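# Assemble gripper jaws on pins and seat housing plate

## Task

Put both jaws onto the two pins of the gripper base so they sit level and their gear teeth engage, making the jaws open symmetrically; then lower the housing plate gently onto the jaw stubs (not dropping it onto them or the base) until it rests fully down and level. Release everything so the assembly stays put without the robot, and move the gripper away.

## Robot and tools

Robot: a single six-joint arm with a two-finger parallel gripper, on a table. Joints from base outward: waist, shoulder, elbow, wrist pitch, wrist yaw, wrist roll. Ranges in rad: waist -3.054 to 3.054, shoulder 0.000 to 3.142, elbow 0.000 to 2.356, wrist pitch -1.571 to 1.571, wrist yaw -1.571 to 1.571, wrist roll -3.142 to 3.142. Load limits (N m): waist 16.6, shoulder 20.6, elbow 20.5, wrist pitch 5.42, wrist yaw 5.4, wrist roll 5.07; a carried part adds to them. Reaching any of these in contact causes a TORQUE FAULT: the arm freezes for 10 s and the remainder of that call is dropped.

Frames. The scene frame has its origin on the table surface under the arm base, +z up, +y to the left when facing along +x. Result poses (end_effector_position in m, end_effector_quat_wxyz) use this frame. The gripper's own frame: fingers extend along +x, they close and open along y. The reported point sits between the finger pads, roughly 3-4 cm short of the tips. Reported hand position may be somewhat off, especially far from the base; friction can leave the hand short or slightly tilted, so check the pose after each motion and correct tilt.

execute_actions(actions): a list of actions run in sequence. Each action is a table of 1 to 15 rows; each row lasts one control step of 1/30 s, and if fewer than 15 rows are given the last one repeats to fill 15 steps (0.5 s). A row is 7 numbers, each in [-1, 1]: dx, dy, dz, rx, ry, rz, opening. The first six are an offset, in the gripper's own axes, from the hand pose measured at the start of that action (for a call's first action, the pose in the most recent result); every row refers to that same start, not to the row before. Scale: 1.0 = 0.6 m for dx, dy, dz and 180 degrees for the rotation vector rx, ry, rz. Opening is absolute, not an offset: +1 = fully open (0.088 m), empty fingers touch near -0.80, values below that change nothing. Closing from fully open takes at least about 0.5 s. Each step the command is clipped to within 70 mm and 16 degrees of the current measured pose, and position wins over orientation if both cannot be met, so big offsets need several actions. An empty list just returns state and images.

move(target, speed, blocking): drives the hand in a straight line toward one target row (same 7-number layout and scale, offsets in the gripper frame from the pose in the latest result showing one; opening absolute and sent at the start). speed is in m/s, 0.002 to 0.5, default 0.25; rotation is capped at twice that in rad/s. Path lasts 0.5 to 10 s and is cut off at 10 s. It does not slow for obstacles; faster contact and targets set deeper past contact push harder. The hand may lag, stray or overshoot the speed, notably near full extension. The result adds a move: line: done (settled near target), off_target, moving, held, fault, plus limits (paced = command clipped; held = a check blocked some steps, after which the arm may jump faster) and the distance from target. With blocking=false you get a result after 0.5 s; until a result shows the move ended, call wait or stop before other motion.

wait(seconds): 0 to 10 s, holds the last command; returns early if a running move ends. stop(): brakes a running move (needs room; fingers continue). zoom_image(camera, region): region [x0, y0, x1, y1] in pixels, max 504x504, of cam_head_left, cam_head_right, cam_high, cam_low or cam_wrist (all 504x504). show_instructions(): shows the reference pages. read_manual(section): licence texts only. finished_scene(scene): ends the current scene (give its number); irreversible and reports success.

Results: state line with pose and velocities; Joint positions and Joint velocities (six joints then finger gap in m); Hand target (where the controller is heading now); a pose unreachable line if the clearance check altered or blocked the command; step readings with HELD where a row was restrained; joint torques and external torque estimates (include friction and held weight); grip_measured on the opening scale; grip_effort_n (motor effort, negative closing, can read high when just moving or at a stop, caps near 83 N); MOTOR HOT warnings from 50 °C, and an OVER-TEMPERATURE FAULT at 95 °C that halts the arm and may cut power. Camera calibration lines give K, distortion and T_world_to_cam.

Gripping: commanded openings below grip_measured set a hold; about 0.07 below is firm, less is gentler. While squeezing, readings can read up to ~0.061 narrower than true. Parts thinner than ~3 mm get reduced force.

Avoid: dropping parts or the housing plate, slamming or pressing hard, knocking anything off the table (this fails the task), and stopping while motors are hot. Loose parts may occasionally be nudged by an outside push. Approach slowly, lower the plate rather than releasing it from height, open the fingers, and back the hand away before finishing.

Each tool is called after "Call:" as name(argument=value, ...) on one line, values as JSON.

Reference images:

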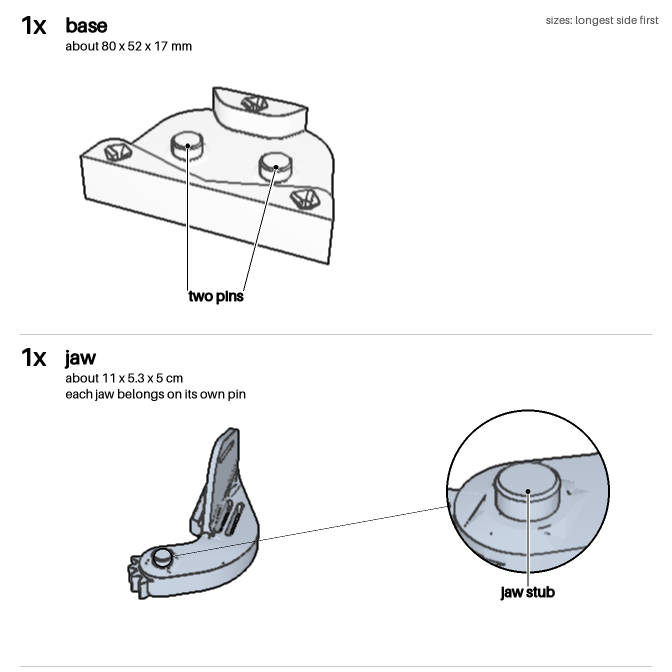

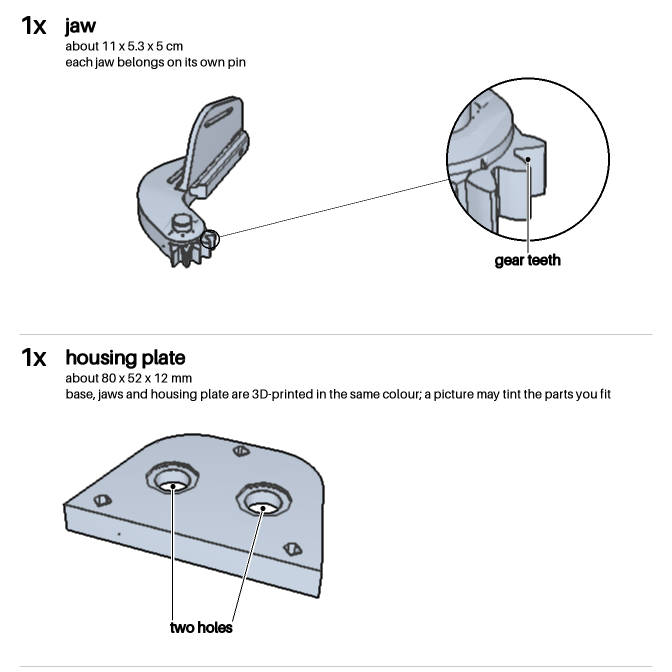

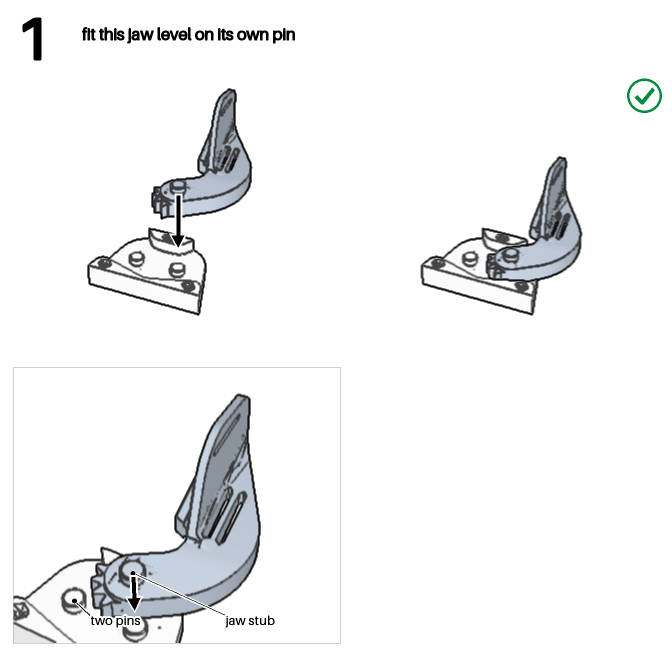

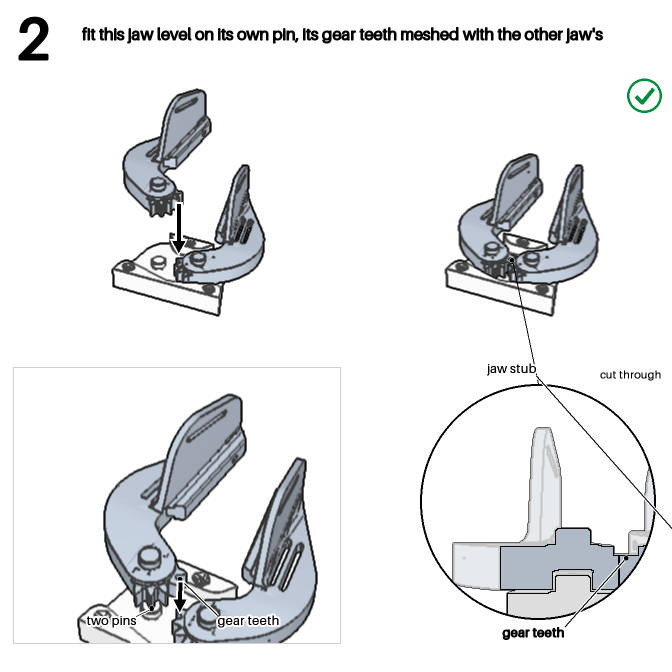

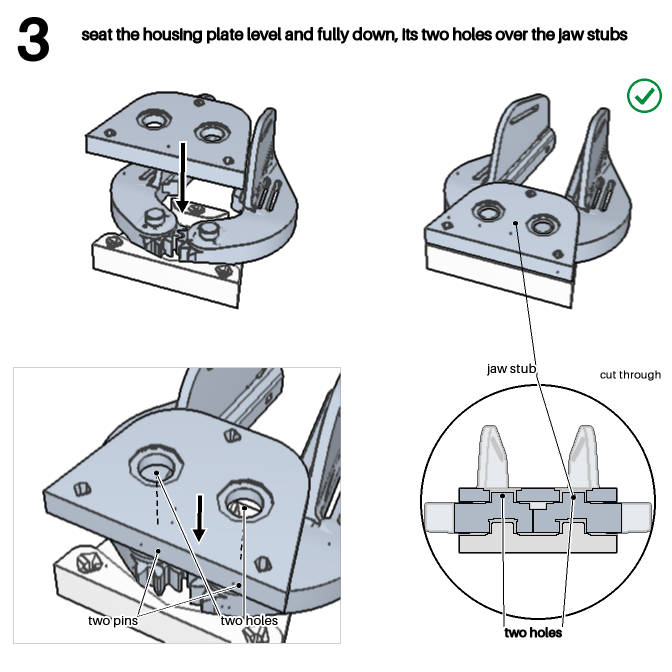

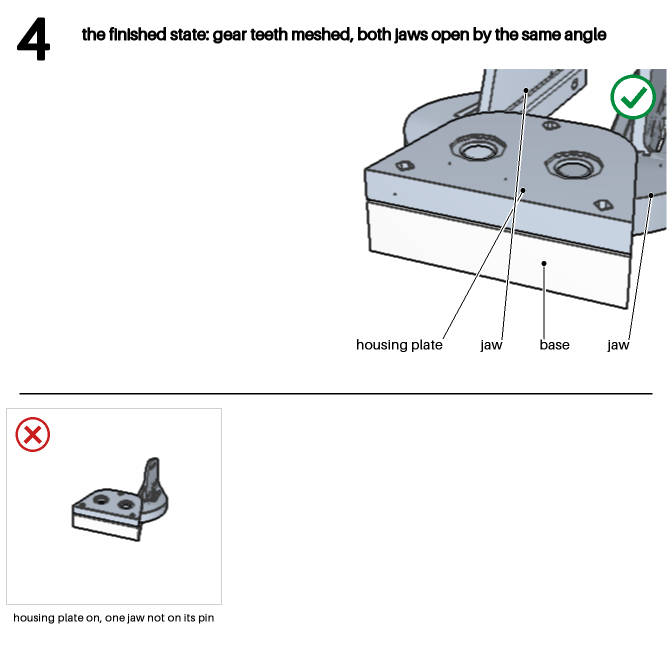

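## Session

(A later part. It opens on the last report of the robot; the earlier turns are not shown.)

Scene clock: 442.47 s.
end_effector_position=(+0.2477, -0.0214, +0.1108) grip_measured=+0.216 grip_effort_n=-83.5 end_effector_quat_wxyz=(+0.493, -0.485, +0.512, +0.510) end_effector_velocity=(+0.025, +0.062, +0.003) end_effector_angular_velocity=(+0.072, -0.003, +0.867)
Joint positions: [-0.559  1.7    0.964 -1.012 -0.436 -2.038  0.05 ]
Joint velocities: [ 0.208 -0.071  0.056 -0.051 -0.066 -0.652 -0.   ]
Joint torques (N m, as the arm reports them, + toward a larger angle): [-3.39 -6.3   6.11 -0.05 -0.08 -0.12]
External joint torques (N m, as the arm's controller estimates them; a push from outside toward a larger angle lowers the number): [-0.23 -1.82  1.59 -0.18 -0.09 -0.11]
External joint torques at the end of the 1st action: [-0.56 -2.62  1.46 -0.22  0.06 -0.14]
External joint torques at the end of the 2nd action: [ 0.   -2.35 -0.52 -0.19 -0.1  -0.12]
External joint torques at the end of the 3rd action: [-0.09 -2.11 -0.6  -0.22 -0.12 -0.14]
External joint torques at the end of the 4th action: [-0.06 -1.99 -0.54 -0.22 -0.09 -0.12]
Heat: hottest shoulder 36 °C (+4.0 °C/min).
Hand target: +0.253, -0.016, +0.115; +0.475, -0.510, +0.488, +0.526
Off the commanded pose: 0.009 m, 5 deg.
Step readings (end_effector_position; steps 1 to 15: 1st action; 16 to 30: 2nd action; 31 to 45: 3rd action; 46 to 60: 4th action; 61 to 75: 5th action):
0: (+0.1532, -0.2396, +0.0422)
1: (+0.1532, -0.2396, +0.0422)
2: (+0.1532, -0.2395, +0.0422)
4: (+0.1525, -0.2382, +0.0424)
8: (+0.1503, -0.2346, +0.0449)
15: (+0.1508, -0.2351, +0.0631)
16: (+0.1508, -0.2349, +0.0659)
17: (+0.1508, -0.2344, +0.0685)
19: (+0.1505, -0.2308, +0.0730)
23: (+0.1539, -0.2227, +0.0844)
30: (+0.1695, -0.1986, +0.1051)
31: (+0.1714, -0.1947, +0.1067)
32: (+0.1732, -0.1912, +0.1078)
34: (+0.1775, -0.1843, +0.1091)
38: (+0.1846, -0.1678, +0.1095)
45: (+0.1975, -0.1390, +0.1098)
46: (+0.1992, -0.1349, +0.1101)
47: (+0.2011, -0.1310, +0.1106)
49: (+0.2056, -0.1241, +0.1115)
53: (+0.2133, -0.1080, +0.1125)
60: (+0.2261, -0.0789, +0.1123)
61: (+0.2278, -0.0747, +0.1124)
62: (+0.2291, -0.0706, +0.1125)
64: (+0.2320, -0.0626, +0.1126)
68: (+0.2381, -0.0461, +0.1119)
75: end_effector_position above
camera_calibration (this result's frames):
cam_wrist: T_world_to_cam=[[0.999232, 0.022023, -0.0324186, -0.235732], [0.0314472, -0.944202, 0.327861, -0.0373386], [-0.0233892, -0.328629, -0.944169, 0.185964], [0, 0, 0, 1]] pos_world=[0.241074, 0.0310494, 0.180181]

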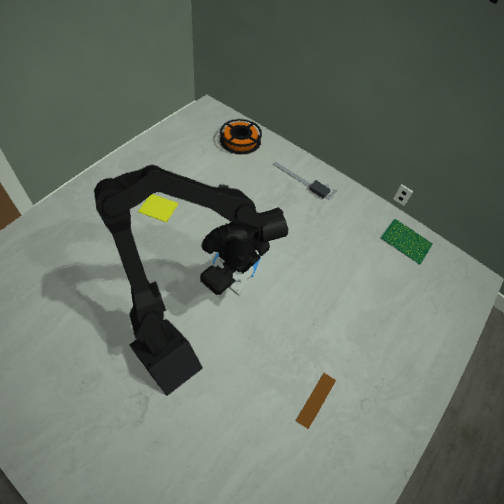

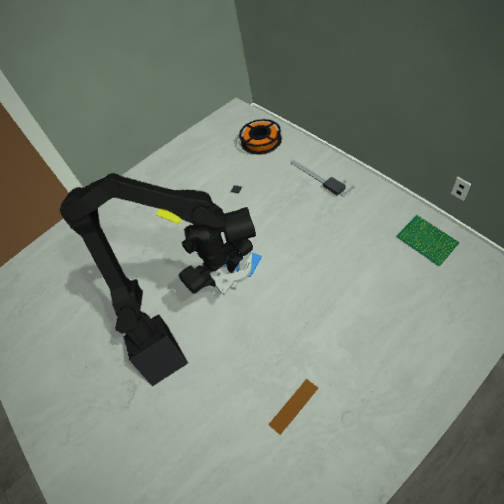

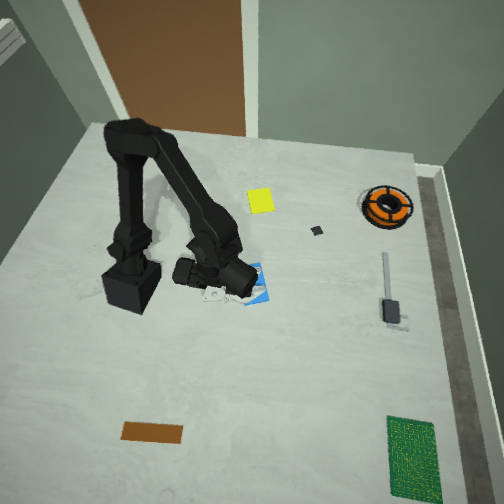

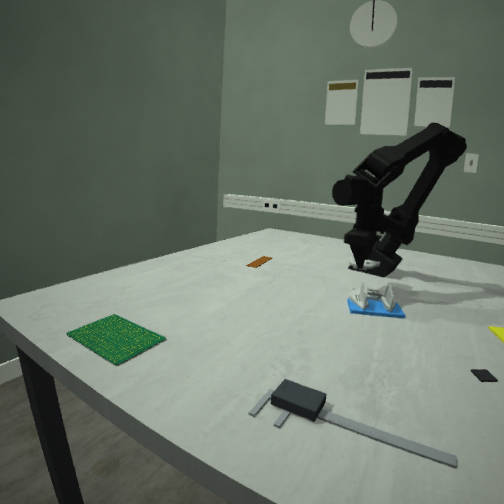

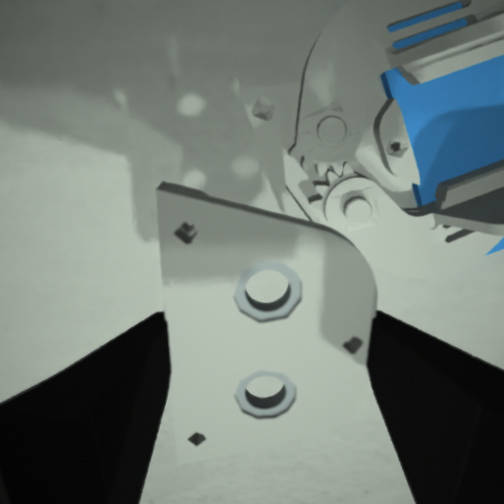

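Call:
execute_actions(actions=[])

Call:
zoom_image(camera="cam_wrist", region=[150, 70, 450, 450])

Scene clock: 444.30 s.
end_effector_position=(+0.2494, -0.0183, +0.1111) grip_measured=+0.216 grip_effort_n=-83.5 end_effector_quat_wxyz=(+0.476, -0.502, +0.494, +0.527) end_effector_velocity=(+0.000, +0.002, +0.002) end_effector_angular_velocity=(+0.006, -0.006, +0.006)
Joint positions: [-0.547  1.697  0.968 -1.015 -0.438 -2.094  0.05 ]
Joint velocities: [-0.002 -0.007  0.002 -0.007 -0.007 -0.007 -0.   ]
Joint torques (N m, as the arm reports them, + toward a larger angle): [-2.88 -6.54  6.14 -0.04 -0.15 -0.13]
External joint torques (N m, as the arm's controller estimates them; a push from outside toward a larger angle lowers the number): [-0.1  -1.82  1.42 -0.18 -0.1  -0.13]
Heat: hottest shoulder 36 °C (+4.0 °C/min).
Hand target: +0.253, -0.017, +0.115; +0.475, -0.510, +0.488, +0.526
Off the commanded pose: 0.006 m, 1 deg.
camera_calibration (this result's frames):
cam_wrist: T_world_to_cam=[[0.995392, 0.0904031, -0.031978, -0.235298], [0.0958897, -0.940787, 0.325153, -0.0502018], [-0.000689663, -0.326721, -0.945121, 0.181749], [0, 0, 0, 1]] pos_world=[0.239153, 0.0334236, 0.180574]

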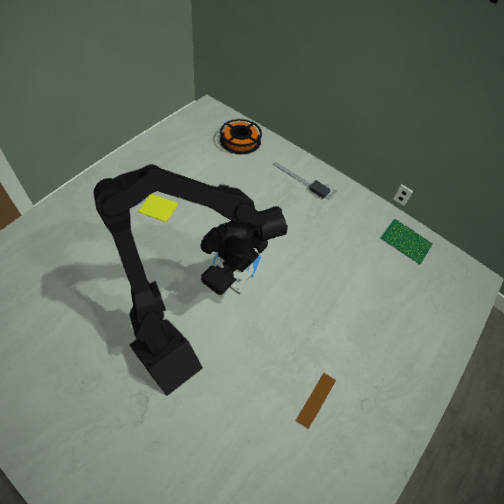

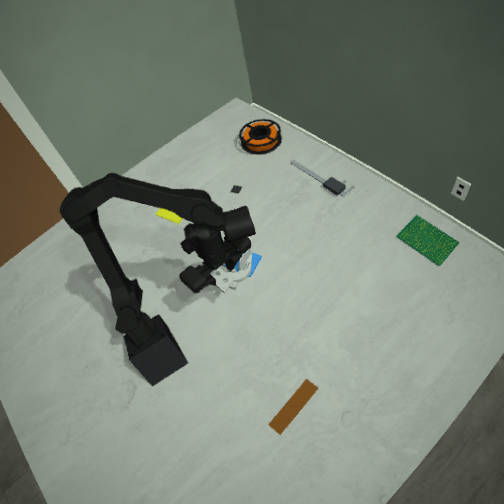

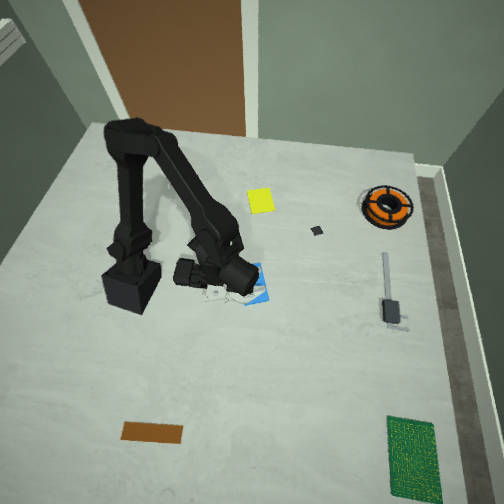

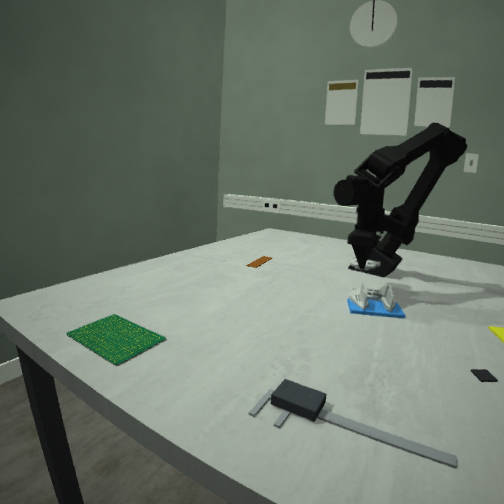

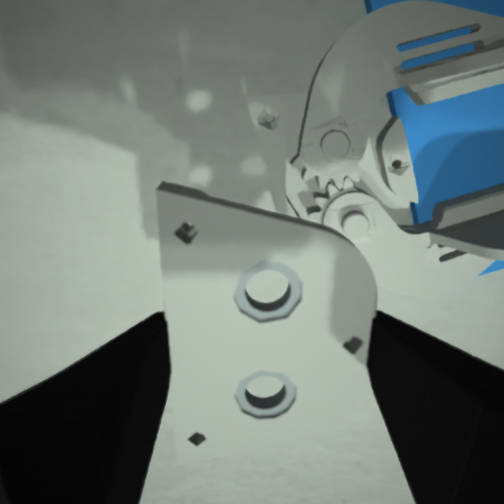

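Region (150, 70, 450, 450) of cam_wrist's 504x504 image, scaled by 1.326, with more detail than that image has; it fills the left 398 columns of this view, and the rest is white.

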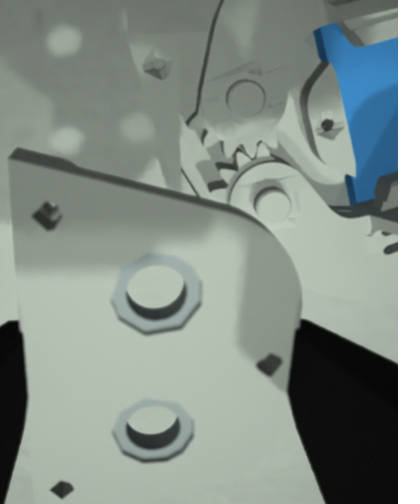

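Call:
execute_actions(actions=[[[0.0009,-0.0009,0.0011,-0.0022,0.0001,-0.0002,0.14],[0.0035,-0.0036,0.0043,-0.0083,0.0002,-0.0008,0.14],[0.0074,-0.0075,0.009,-0.0175,0.0005,-0.0016,0.14],[0.0124,-0.0123,0.0149,-0.0287,0.0008,-0.0026,0.14],[0.0184,-0.0177,0.0213,-0.0413,0.0012,-0.0038,0.14],[0.025,-0.0232,0.0281,-0.0542,0.0015,-0.005,0.14],[0.032,-0.0286,0.0345,-0.0668,0.0019,-0.0062,0.14],[0.0391,-0.0334,0.0404,-0.078,0.0022,-0.0072,0.14],[0.0461,-0.0373,0.0451,-0.0872,0.0025,-0.008,0.14],[0.0527,-0.04,0.0483,-0.0933,0.0026,-0.0086,0.14],[0.0587,-0.0409,0.0494,-0.0955,0.0027,-0.0088,0.14],[0.0637,-0.0409,0.0494,-0.0955,0.0027,-0.0088,0.14],[0.0676,-0.0409,0.0494,-0.0955,0.0027,-0.0088,0.14],[0.0702,-0.0409,0.0494,-0.0955,0.0027,-0.0088,0.14],[0.0711,-0.0409,0.0494,-0.0955,0.0027,-0.0088,0.14]]])

Call:
wait(seconds=0.4)

Scene clock: 469.07 s.
end_effector_position=(+0.2724, +0.0133, +0.0769) grip_measured=+0.216 grip_effort_n=-83.5 end_effector_quat_wxyz=(-0.401, +0.581, -0.403, -0.583) end_effector_velocity=(-0.012, +0.009, -0.069) end_effector_angular_velocity=(+0.017, +0.060, +0.126)
Joint positions: [-0.367  1.708  0.918 -0.824 -0.464 -2.178  0.05 ]
Joint velocities: [ 0.134  0.105 -0.154  0.256 -0.007 -0.007 -0.   ]
Joint torques (N m, as the arm reports them, + toward a larger angle): [-3.52 -4.42  3.97  0.26 -0.11  0.07]
External joint torques (N m, as the arm's controller estimates them; a push from outside toward a larger angle lowers the number): [-0.32  0.78 -0.44  0.09 -0.1   0.04]
Heat: hottest shoulder 35 °C (+2.0 °C/min).
Hand target: +0.270, +0.013, +0.068; -0.400, +0.576, -0.405, -0.587
Off the commanded pose: 0.010 m, 1 deg.
Step readings (end_effector_position):
0: (+0.2494, -0.0183, +0.1111)
1: (+0.2494, -0.0182, +0.1110)
2: (+0.2494, -0.0181, +0.1110)
4: (+0.2521, -0.0167, +0.1096)
8: (+0.2625, -0.0045, +0.0997)
15: end_effector_position above
camera_calibration (this result's frames):
cam_wrist: T_world_to_cam=[[0.923984, 0.382385, 0.00599779, -0.249505], [0.358551, -0.871636, 0.334202, -0.0847755], [0.133022, -0.306647, -0.942482, 0.122887], [0, 0, 0, 1]] pos_world=[0.244588, 0.0591962, 0.145647]

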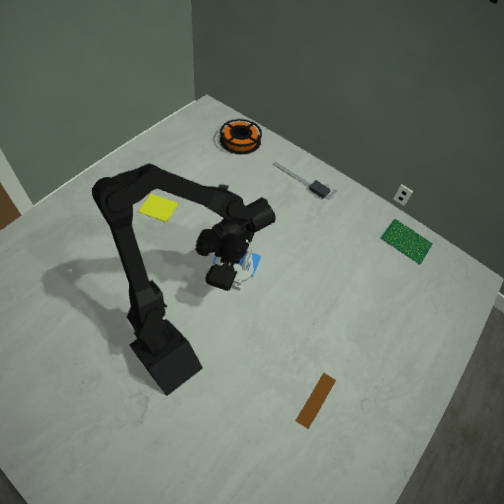

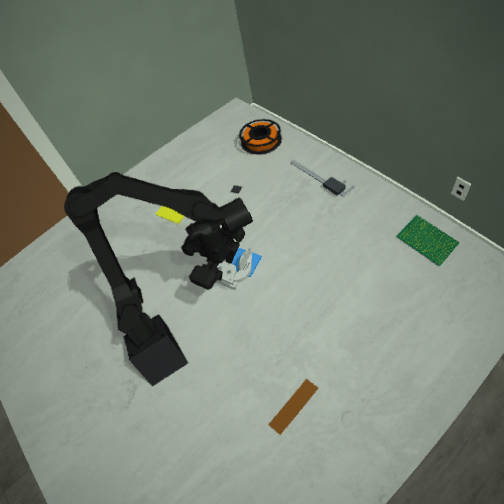

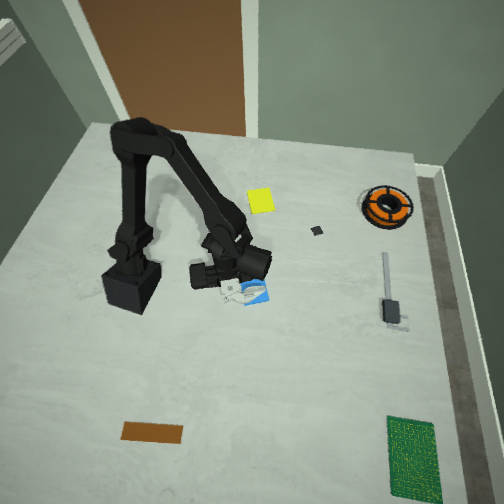

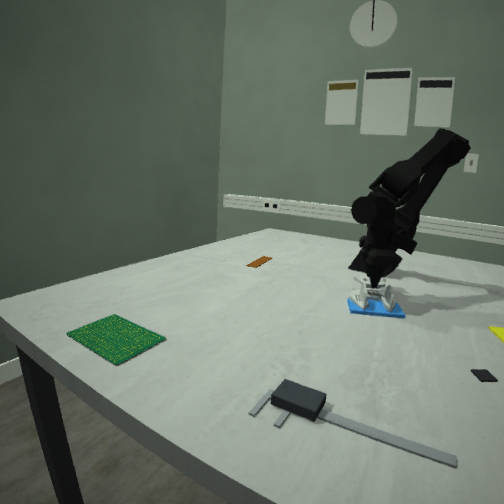

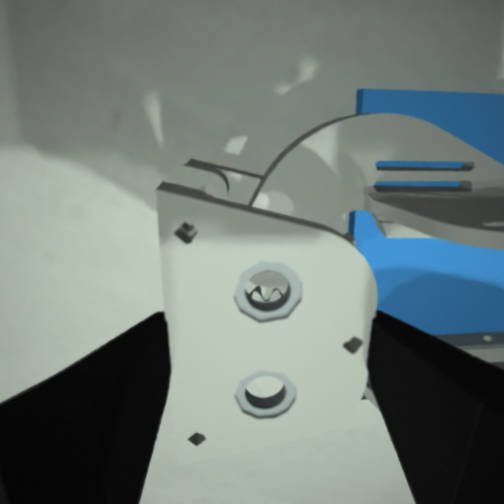

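Scene clock: 469.47 s.
end_effector_position=(+0.2730, +0.0129, +0.0722) grip_measured=+0.216 grip_effort_n=-83.5 end_effector_quat_wxyz=(-0.399, +0.583, -0.401, -0.583) end_effector_velocity=(+0.002, -0.000, -0.001) end_effector_angular_velocity=(+0.003, -0.018, +0.027)
Joint positions: [-0.36   1.716  0.907 -0.798 -0.464 -2.175  0.05 ]
Joint velocities: [-0.002 -0.002 -0.007  0.022 -0.007 -0.022 -0.   ]
Joint torques (N m, as the arm reports them, + toward a larger angle): [-3.05 -4.36  3.89  0.3  -0.13  0.08]
External joint torques (N m, as the arm's controller estimates them; a push from outside toward a larger angle lowers the number): [-0.11  0.69 -0.41  0.1  -0.09  0.08]
Heat: hottest shoulder 35 °C (+2.0 °C/min).
Hand target: +0.270, +0.013, +0.068; -0.400, +0.576, -0.405, -0.587
Off the commanded pose: 0.005 m, 1 deg.
wait: 0.40 s; at rest by 0.27 s
camera_calibration (this result's frames):
cam_wrist: T_world_to_cam=[[0.921457, 0.388394, 0.0081631, -0.249401], [0.363295, -0.868973, 0.336011, -0.0852016], [0.137598, -0.306655, -0.941823, 0.116943], [0, 0, 0, 1]] pos_world=[0.244675, 0.058689, 0.140804]

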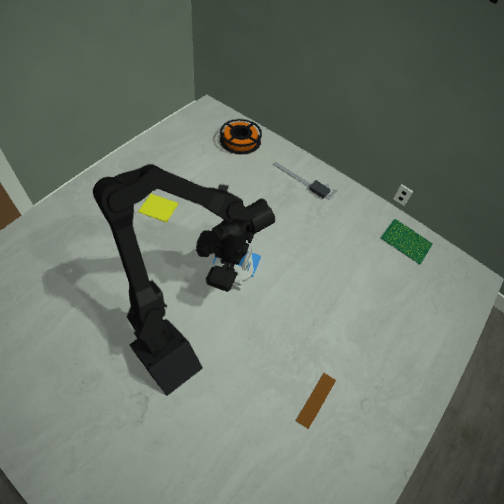

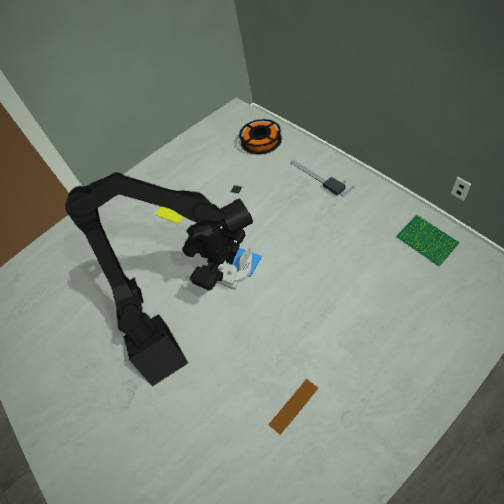

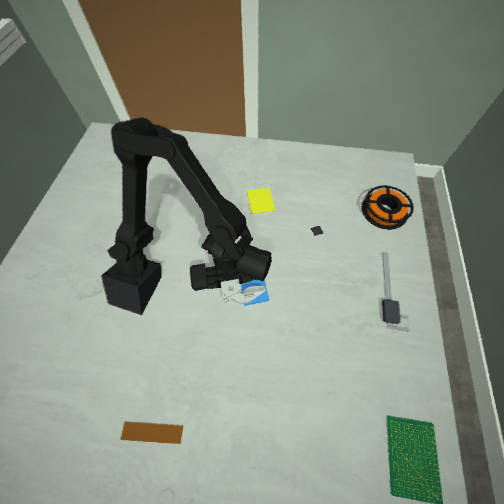

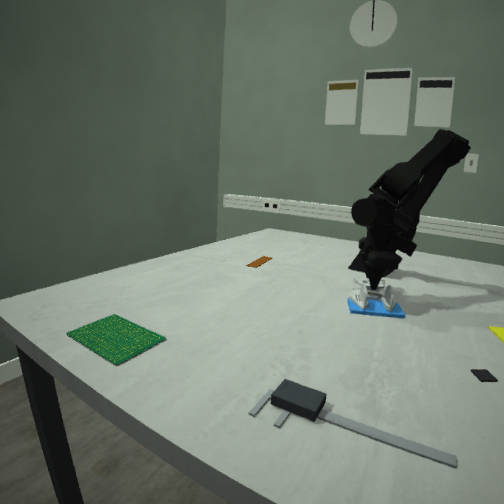

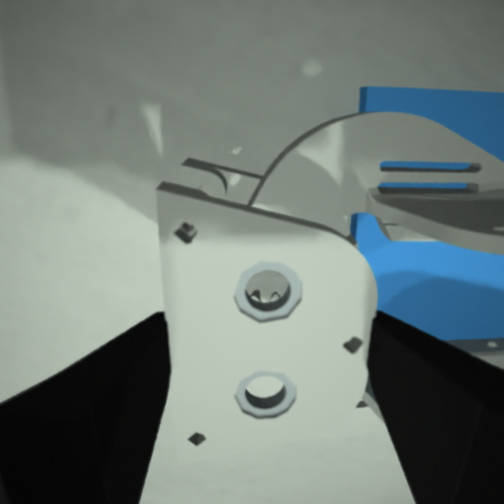

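Call:
zoom_image(camera="cam_wrist", region=[140, 130, 280, 230])

Region (140, 130, 280, 230) of cam_wrist's 504x504 image, scaled by 3.600, with more detail than that image has; it fills the top 360 rows of this view, and the rest is white.

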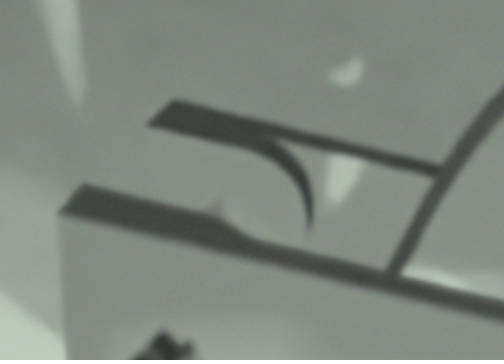

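Call:
execute_actions(actions=[[[0.008,0.0041,0.0019,0.002,-0.0027,0.0036,0.14],[0.0088,0.004,0.0019,0.002,-0.0027,0.0036,0.14],[0.0098,0.0038,0.002,0.002,-0.0027,0.0036,0.14],[0.011,0.0036,0.0022,0.002,-0.0027,0.0036,0.14],[0.0122,0.0034,0.0023,0.002,-0.0027,0.0036,0.14],[0.0134,0.0032,0.0024,0.002,-0.0027,0.0036,0.14],[0.0146,0.003,0.0025,0.002,-0.0027,0.0036,0.14],[0.0158,0.0028,0.0027,0.002,-0.0027,0.0036,0.14],[0.017,0.0026,0.0028,0.002,-0.0027,0.0036,0.14],[0.018,0.0024,0.0029,0.002,-0.0027,0.0036,0.14],[0.0187,0.0023,0.003,0.002,-0.0027,0.0036,0.14],[0.0192,0.0022,0.003,0.002,-0.0027,0.0036,0.14]]])

Call:
execute_actions(actions=[])

Scene clock: 481.27 s.
end_effector_position=(+0.2744, +0.0145, +0.0651) grip_measured=+0.216 grip_effort_n=-83.5 end_effector_quat_wxyz=(-0.398, +0.584, -0.400, -0.583) end_effector_velocity=(-0.001, -0.002, -0.004) end_effector_angular_velocity=(-0.007, +0.000, -0.004)
Joint positions: [-0.342  1.728  0.896 -0.764 -0.464 -2.156  0.05 ]
Joint velocities: [ 0.002  0.007 -0.012  0.022  0.007  0.007  0.   ]
Joint torques (N m, as the arm reports them, + toward a larger angle): [-3.15 -4.41  3.82  0.3  -0.09  0.08]
External joint torques (N m, as the arm's controller estimates them; a push from outside toward a larger angle lowers the number): [-0.14  0.75 -0.45  0.09 -0.06  0.08]
Heat: hottest shoulder 33 °C (-1.0 °C/min).
Hand target: +0.271, +0.014, +0.061; -0.399, +0.577, -0.405, -0.587
Off the commanded pose: 0.006 m, 1 deg.
Step readings (end_effector_position):
0: (+0.2730, +0.0129, +0.0722)
1: (+0.2731, +0.0130, +0.0721)
2: (+0.2733, +0.0131, +0.0719)
4: (+0.2738, +0.0134, +0.0713)
8: (+0.2742, +0.0140, +0.0689)
15: end_effector_position above
camera_calibration (this result's frames):
cam_wrist: T_world_to_cam=[[0.92041, 0.390858, 0.00866597, -0.25102], [0.36532, -0.867742, 0.336994, -0.0825714], [0.139237, -0.307007, -0.941467, 0.11016], [0, 0, 0, 1]] pos_world=[0.245868, 0.0602825, 0.133714]

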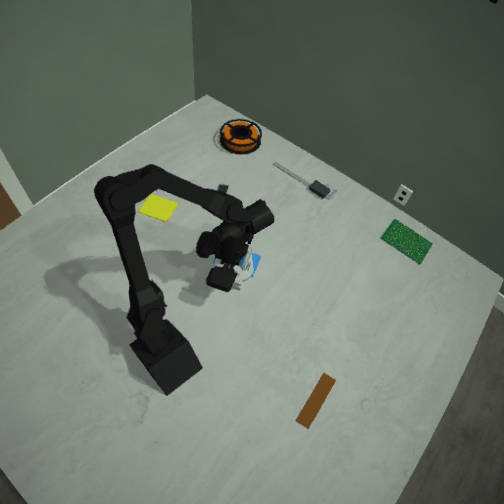

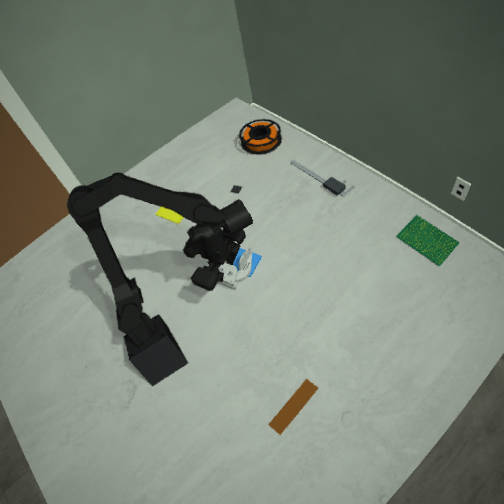

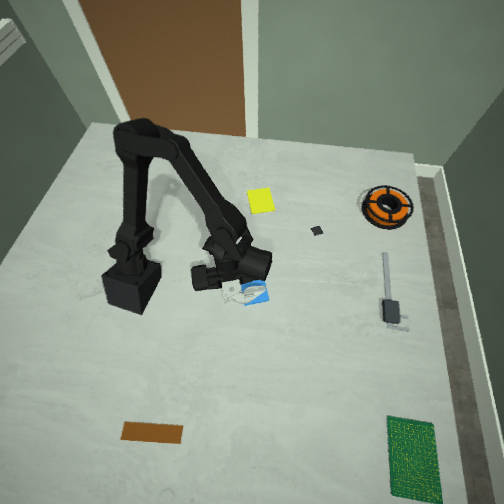

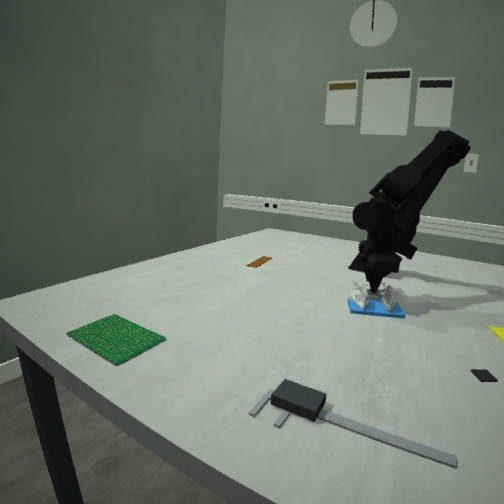

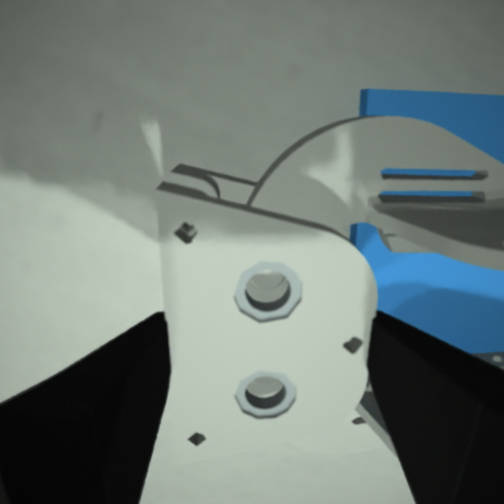

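Scene clock: 481.27 s.
end_effector_position=(+0.2744, +0.0145, +0.0651) grip_measured=+0.216 grip_effort_n=-83.5 end_effector_quat_wxyz=(-0.398, +0.584, -0.400, -0.583) end_effector_velocity=(-0.001, -0.002, -0.004) end_effector_angular_velocity=(-0.007, +0.000, -0.004)
Joint positions: [-0.342  1.728  0.896 -0.764 -0.464 -2.156  0.05 ]
Joint velocities: [ 0.002  0.007 -0.012  0.022  0.007  0.007  0.   ]
Joint torques (N m, as the arm reports them, + toward a larger angle): [-3.15 -4.41  3.82  0.3  -0.09  0.08]
External joint torques (N m, as the arm's controller estimates them; a push from outside toward a larger angle lowers the number): [-0.14  0.75 -0.45  0.09 -0.06  0.08]
Heat: hottest shoulder 33 °C (-1.0 °C/min).
Hand target: +0.271, +0.014, +0.061; -0.399, +0.577, -0.405, -0.587
Off the commanded pose: 0.006 m, 1 deg.
camera_calibration (this result's frames):
cam_wrist: T_world_to_cam=[[0.92041, 0.390858, 0.00866597, -0.25102], [0.36532, -0.867742, 0.336994, -0.0825714], [0.139237, -0.307007, -0.941467, 0.11016], [0, 0, 0, 1]] pos_world=[0.245868, 0.0602825, 0.133714]

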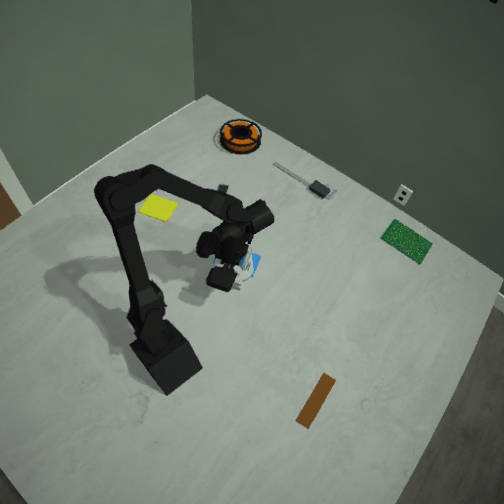

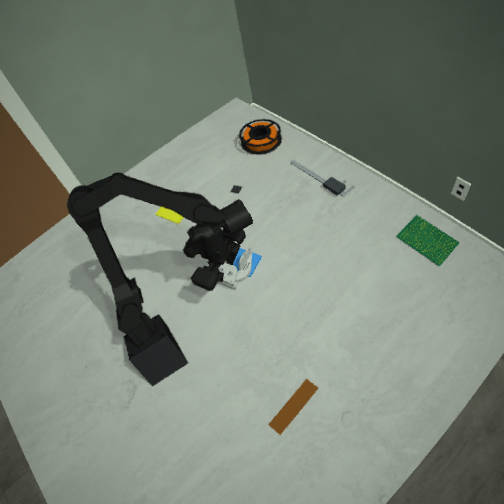

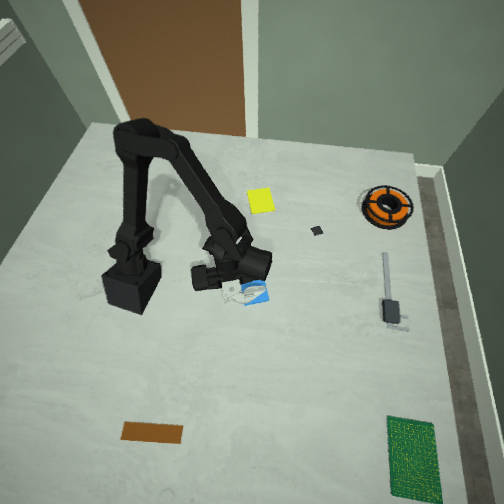

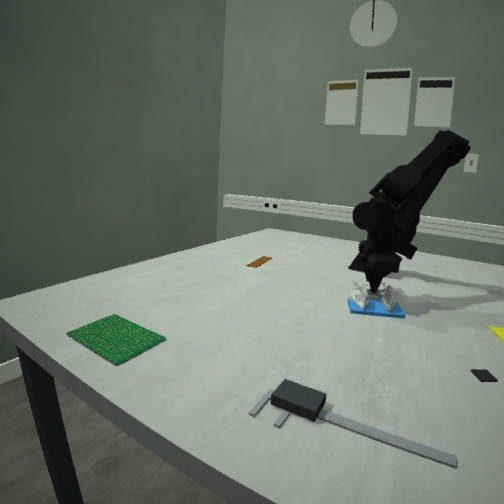

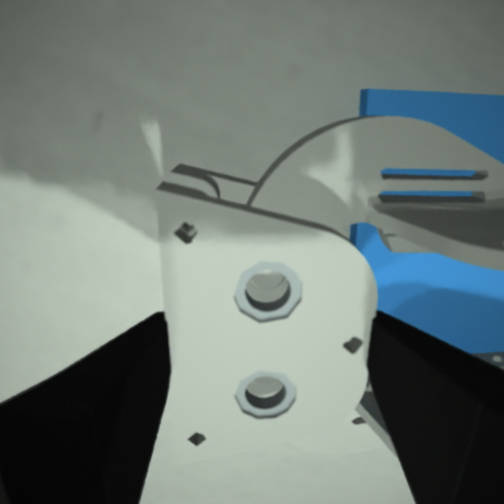

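Call:
execute_actions(actions=[])

Call:
zoom_image(camera="cam_wrist", region=[225, 250, 315, 330])

Call:
zoom_image(camera="cam_wrist", region=[225, 355, 315, 435])

Call:
zoom_image(camera="cam_wrist", region=[140, 130, 280, 230])

Scene clock: 484.37 s.
end_effector_position=(+0.2746, +0.0145, +0.0649) grip_measured=+0.216 grip_effort_n=-83.5 end_effector_quat_wxyz=(-0.398, +0.584, -0.400, -0.583) end_effector_velocity=(-0.005, +0.002, +0.000) end_effector_angular_velocity=(+0.011, +0.017, -0.005)
Joint positions: [-0.341  1.728  0.896 -0.763 -0.464 -2.155  0.05 ]
Joint velocities: [-0.002 -0.002 -0.002 -0.022 -0.007 -0.007  0.   ]
Joint torques (N m, as the arm reports them, + toward a larger angle): [-3.05 -4.33  3.81  0.29 -0.1   0.09]
External joint torques (N m, as the arm's controller estimates them; a push from outside toward a larger angle lowers the number): [-0.12  0.81 -0.4   0.1  -0.05  0.09]
Heat: hottest shoulder 33 °C (-1.0 °C/min).
Hand target: +0.271, +0.014, +0.061; -0.399, +0.577, -0.405, -0.587
Off the commanded pose: 0.006 m, 1 deg.
camera_calibration (this result's frames):
cam_wrist: T_world_to_cam=[[0.920515, 0.390594, 0.00935757, -0.25126], [0.364788, -0.867783, 0.337464, -0.0824879], [0.139932, -0.307227, -0.941292, 0.109733], [0, 0, 0, 1]] pos_world=[0.246024, 0.0602717, 0.133478]

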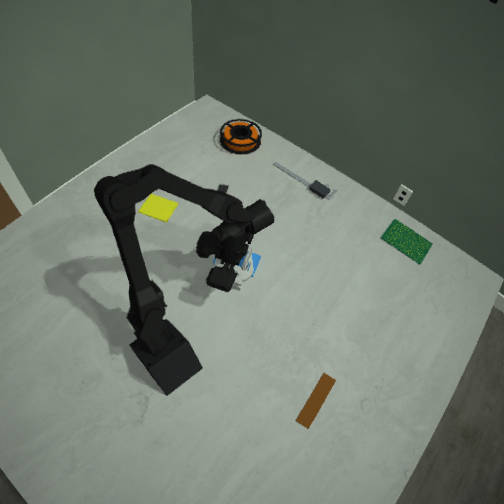

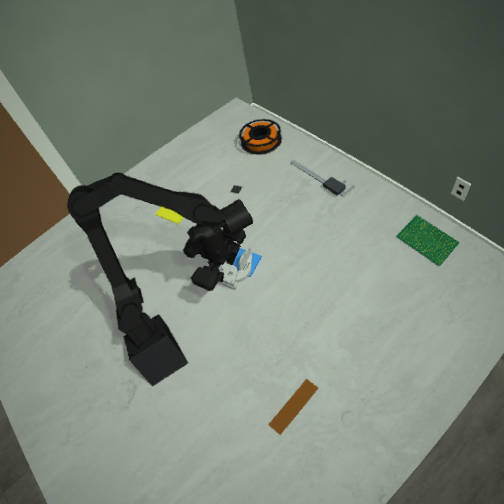

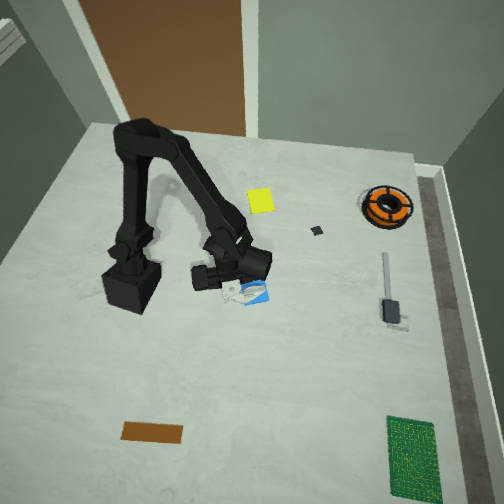

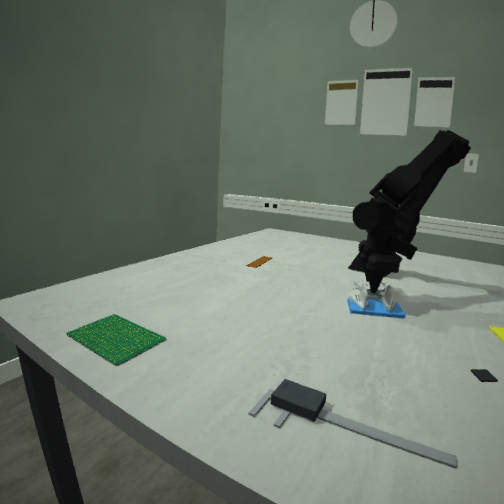

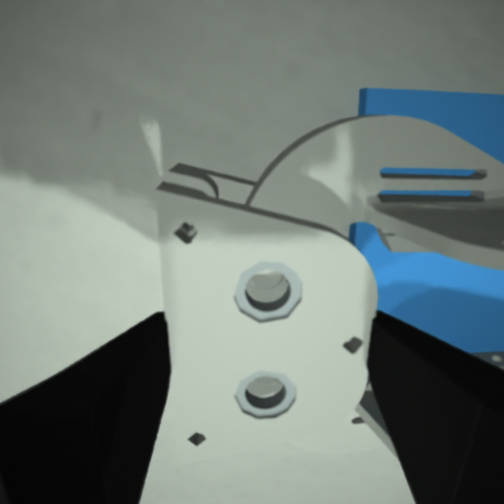

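Region (225, 250, 315, 330) of cam_wrist's 504x504 image, scaled by 5.600, with more detail than that image has.

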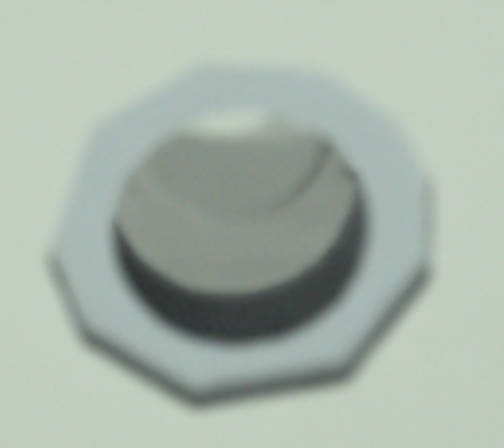

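Region (225, 355, 315, 435) of cam_wrist's 504x504 image, scaled by 5.600, with more detail than that image has.

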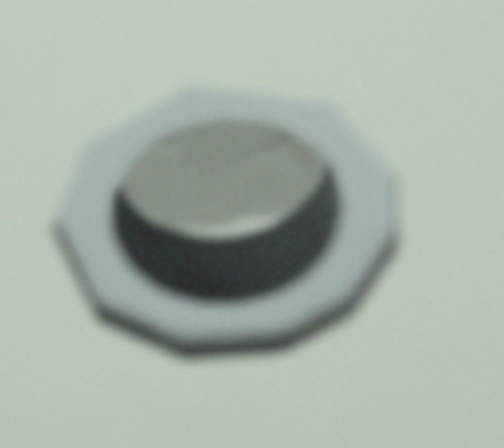

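Region (140, 130, 280, 230) of cam_wrist's 504x504 image, scaled by 3.600, with more detail than that image has; it fills the top 360 rows of this view, and the rest is white.

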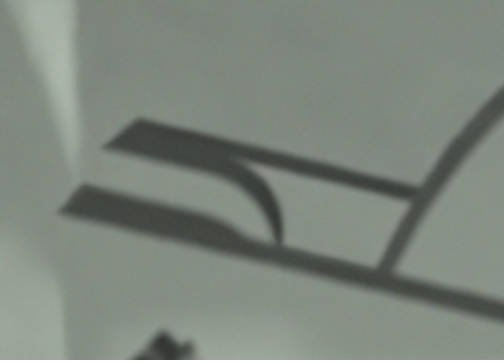

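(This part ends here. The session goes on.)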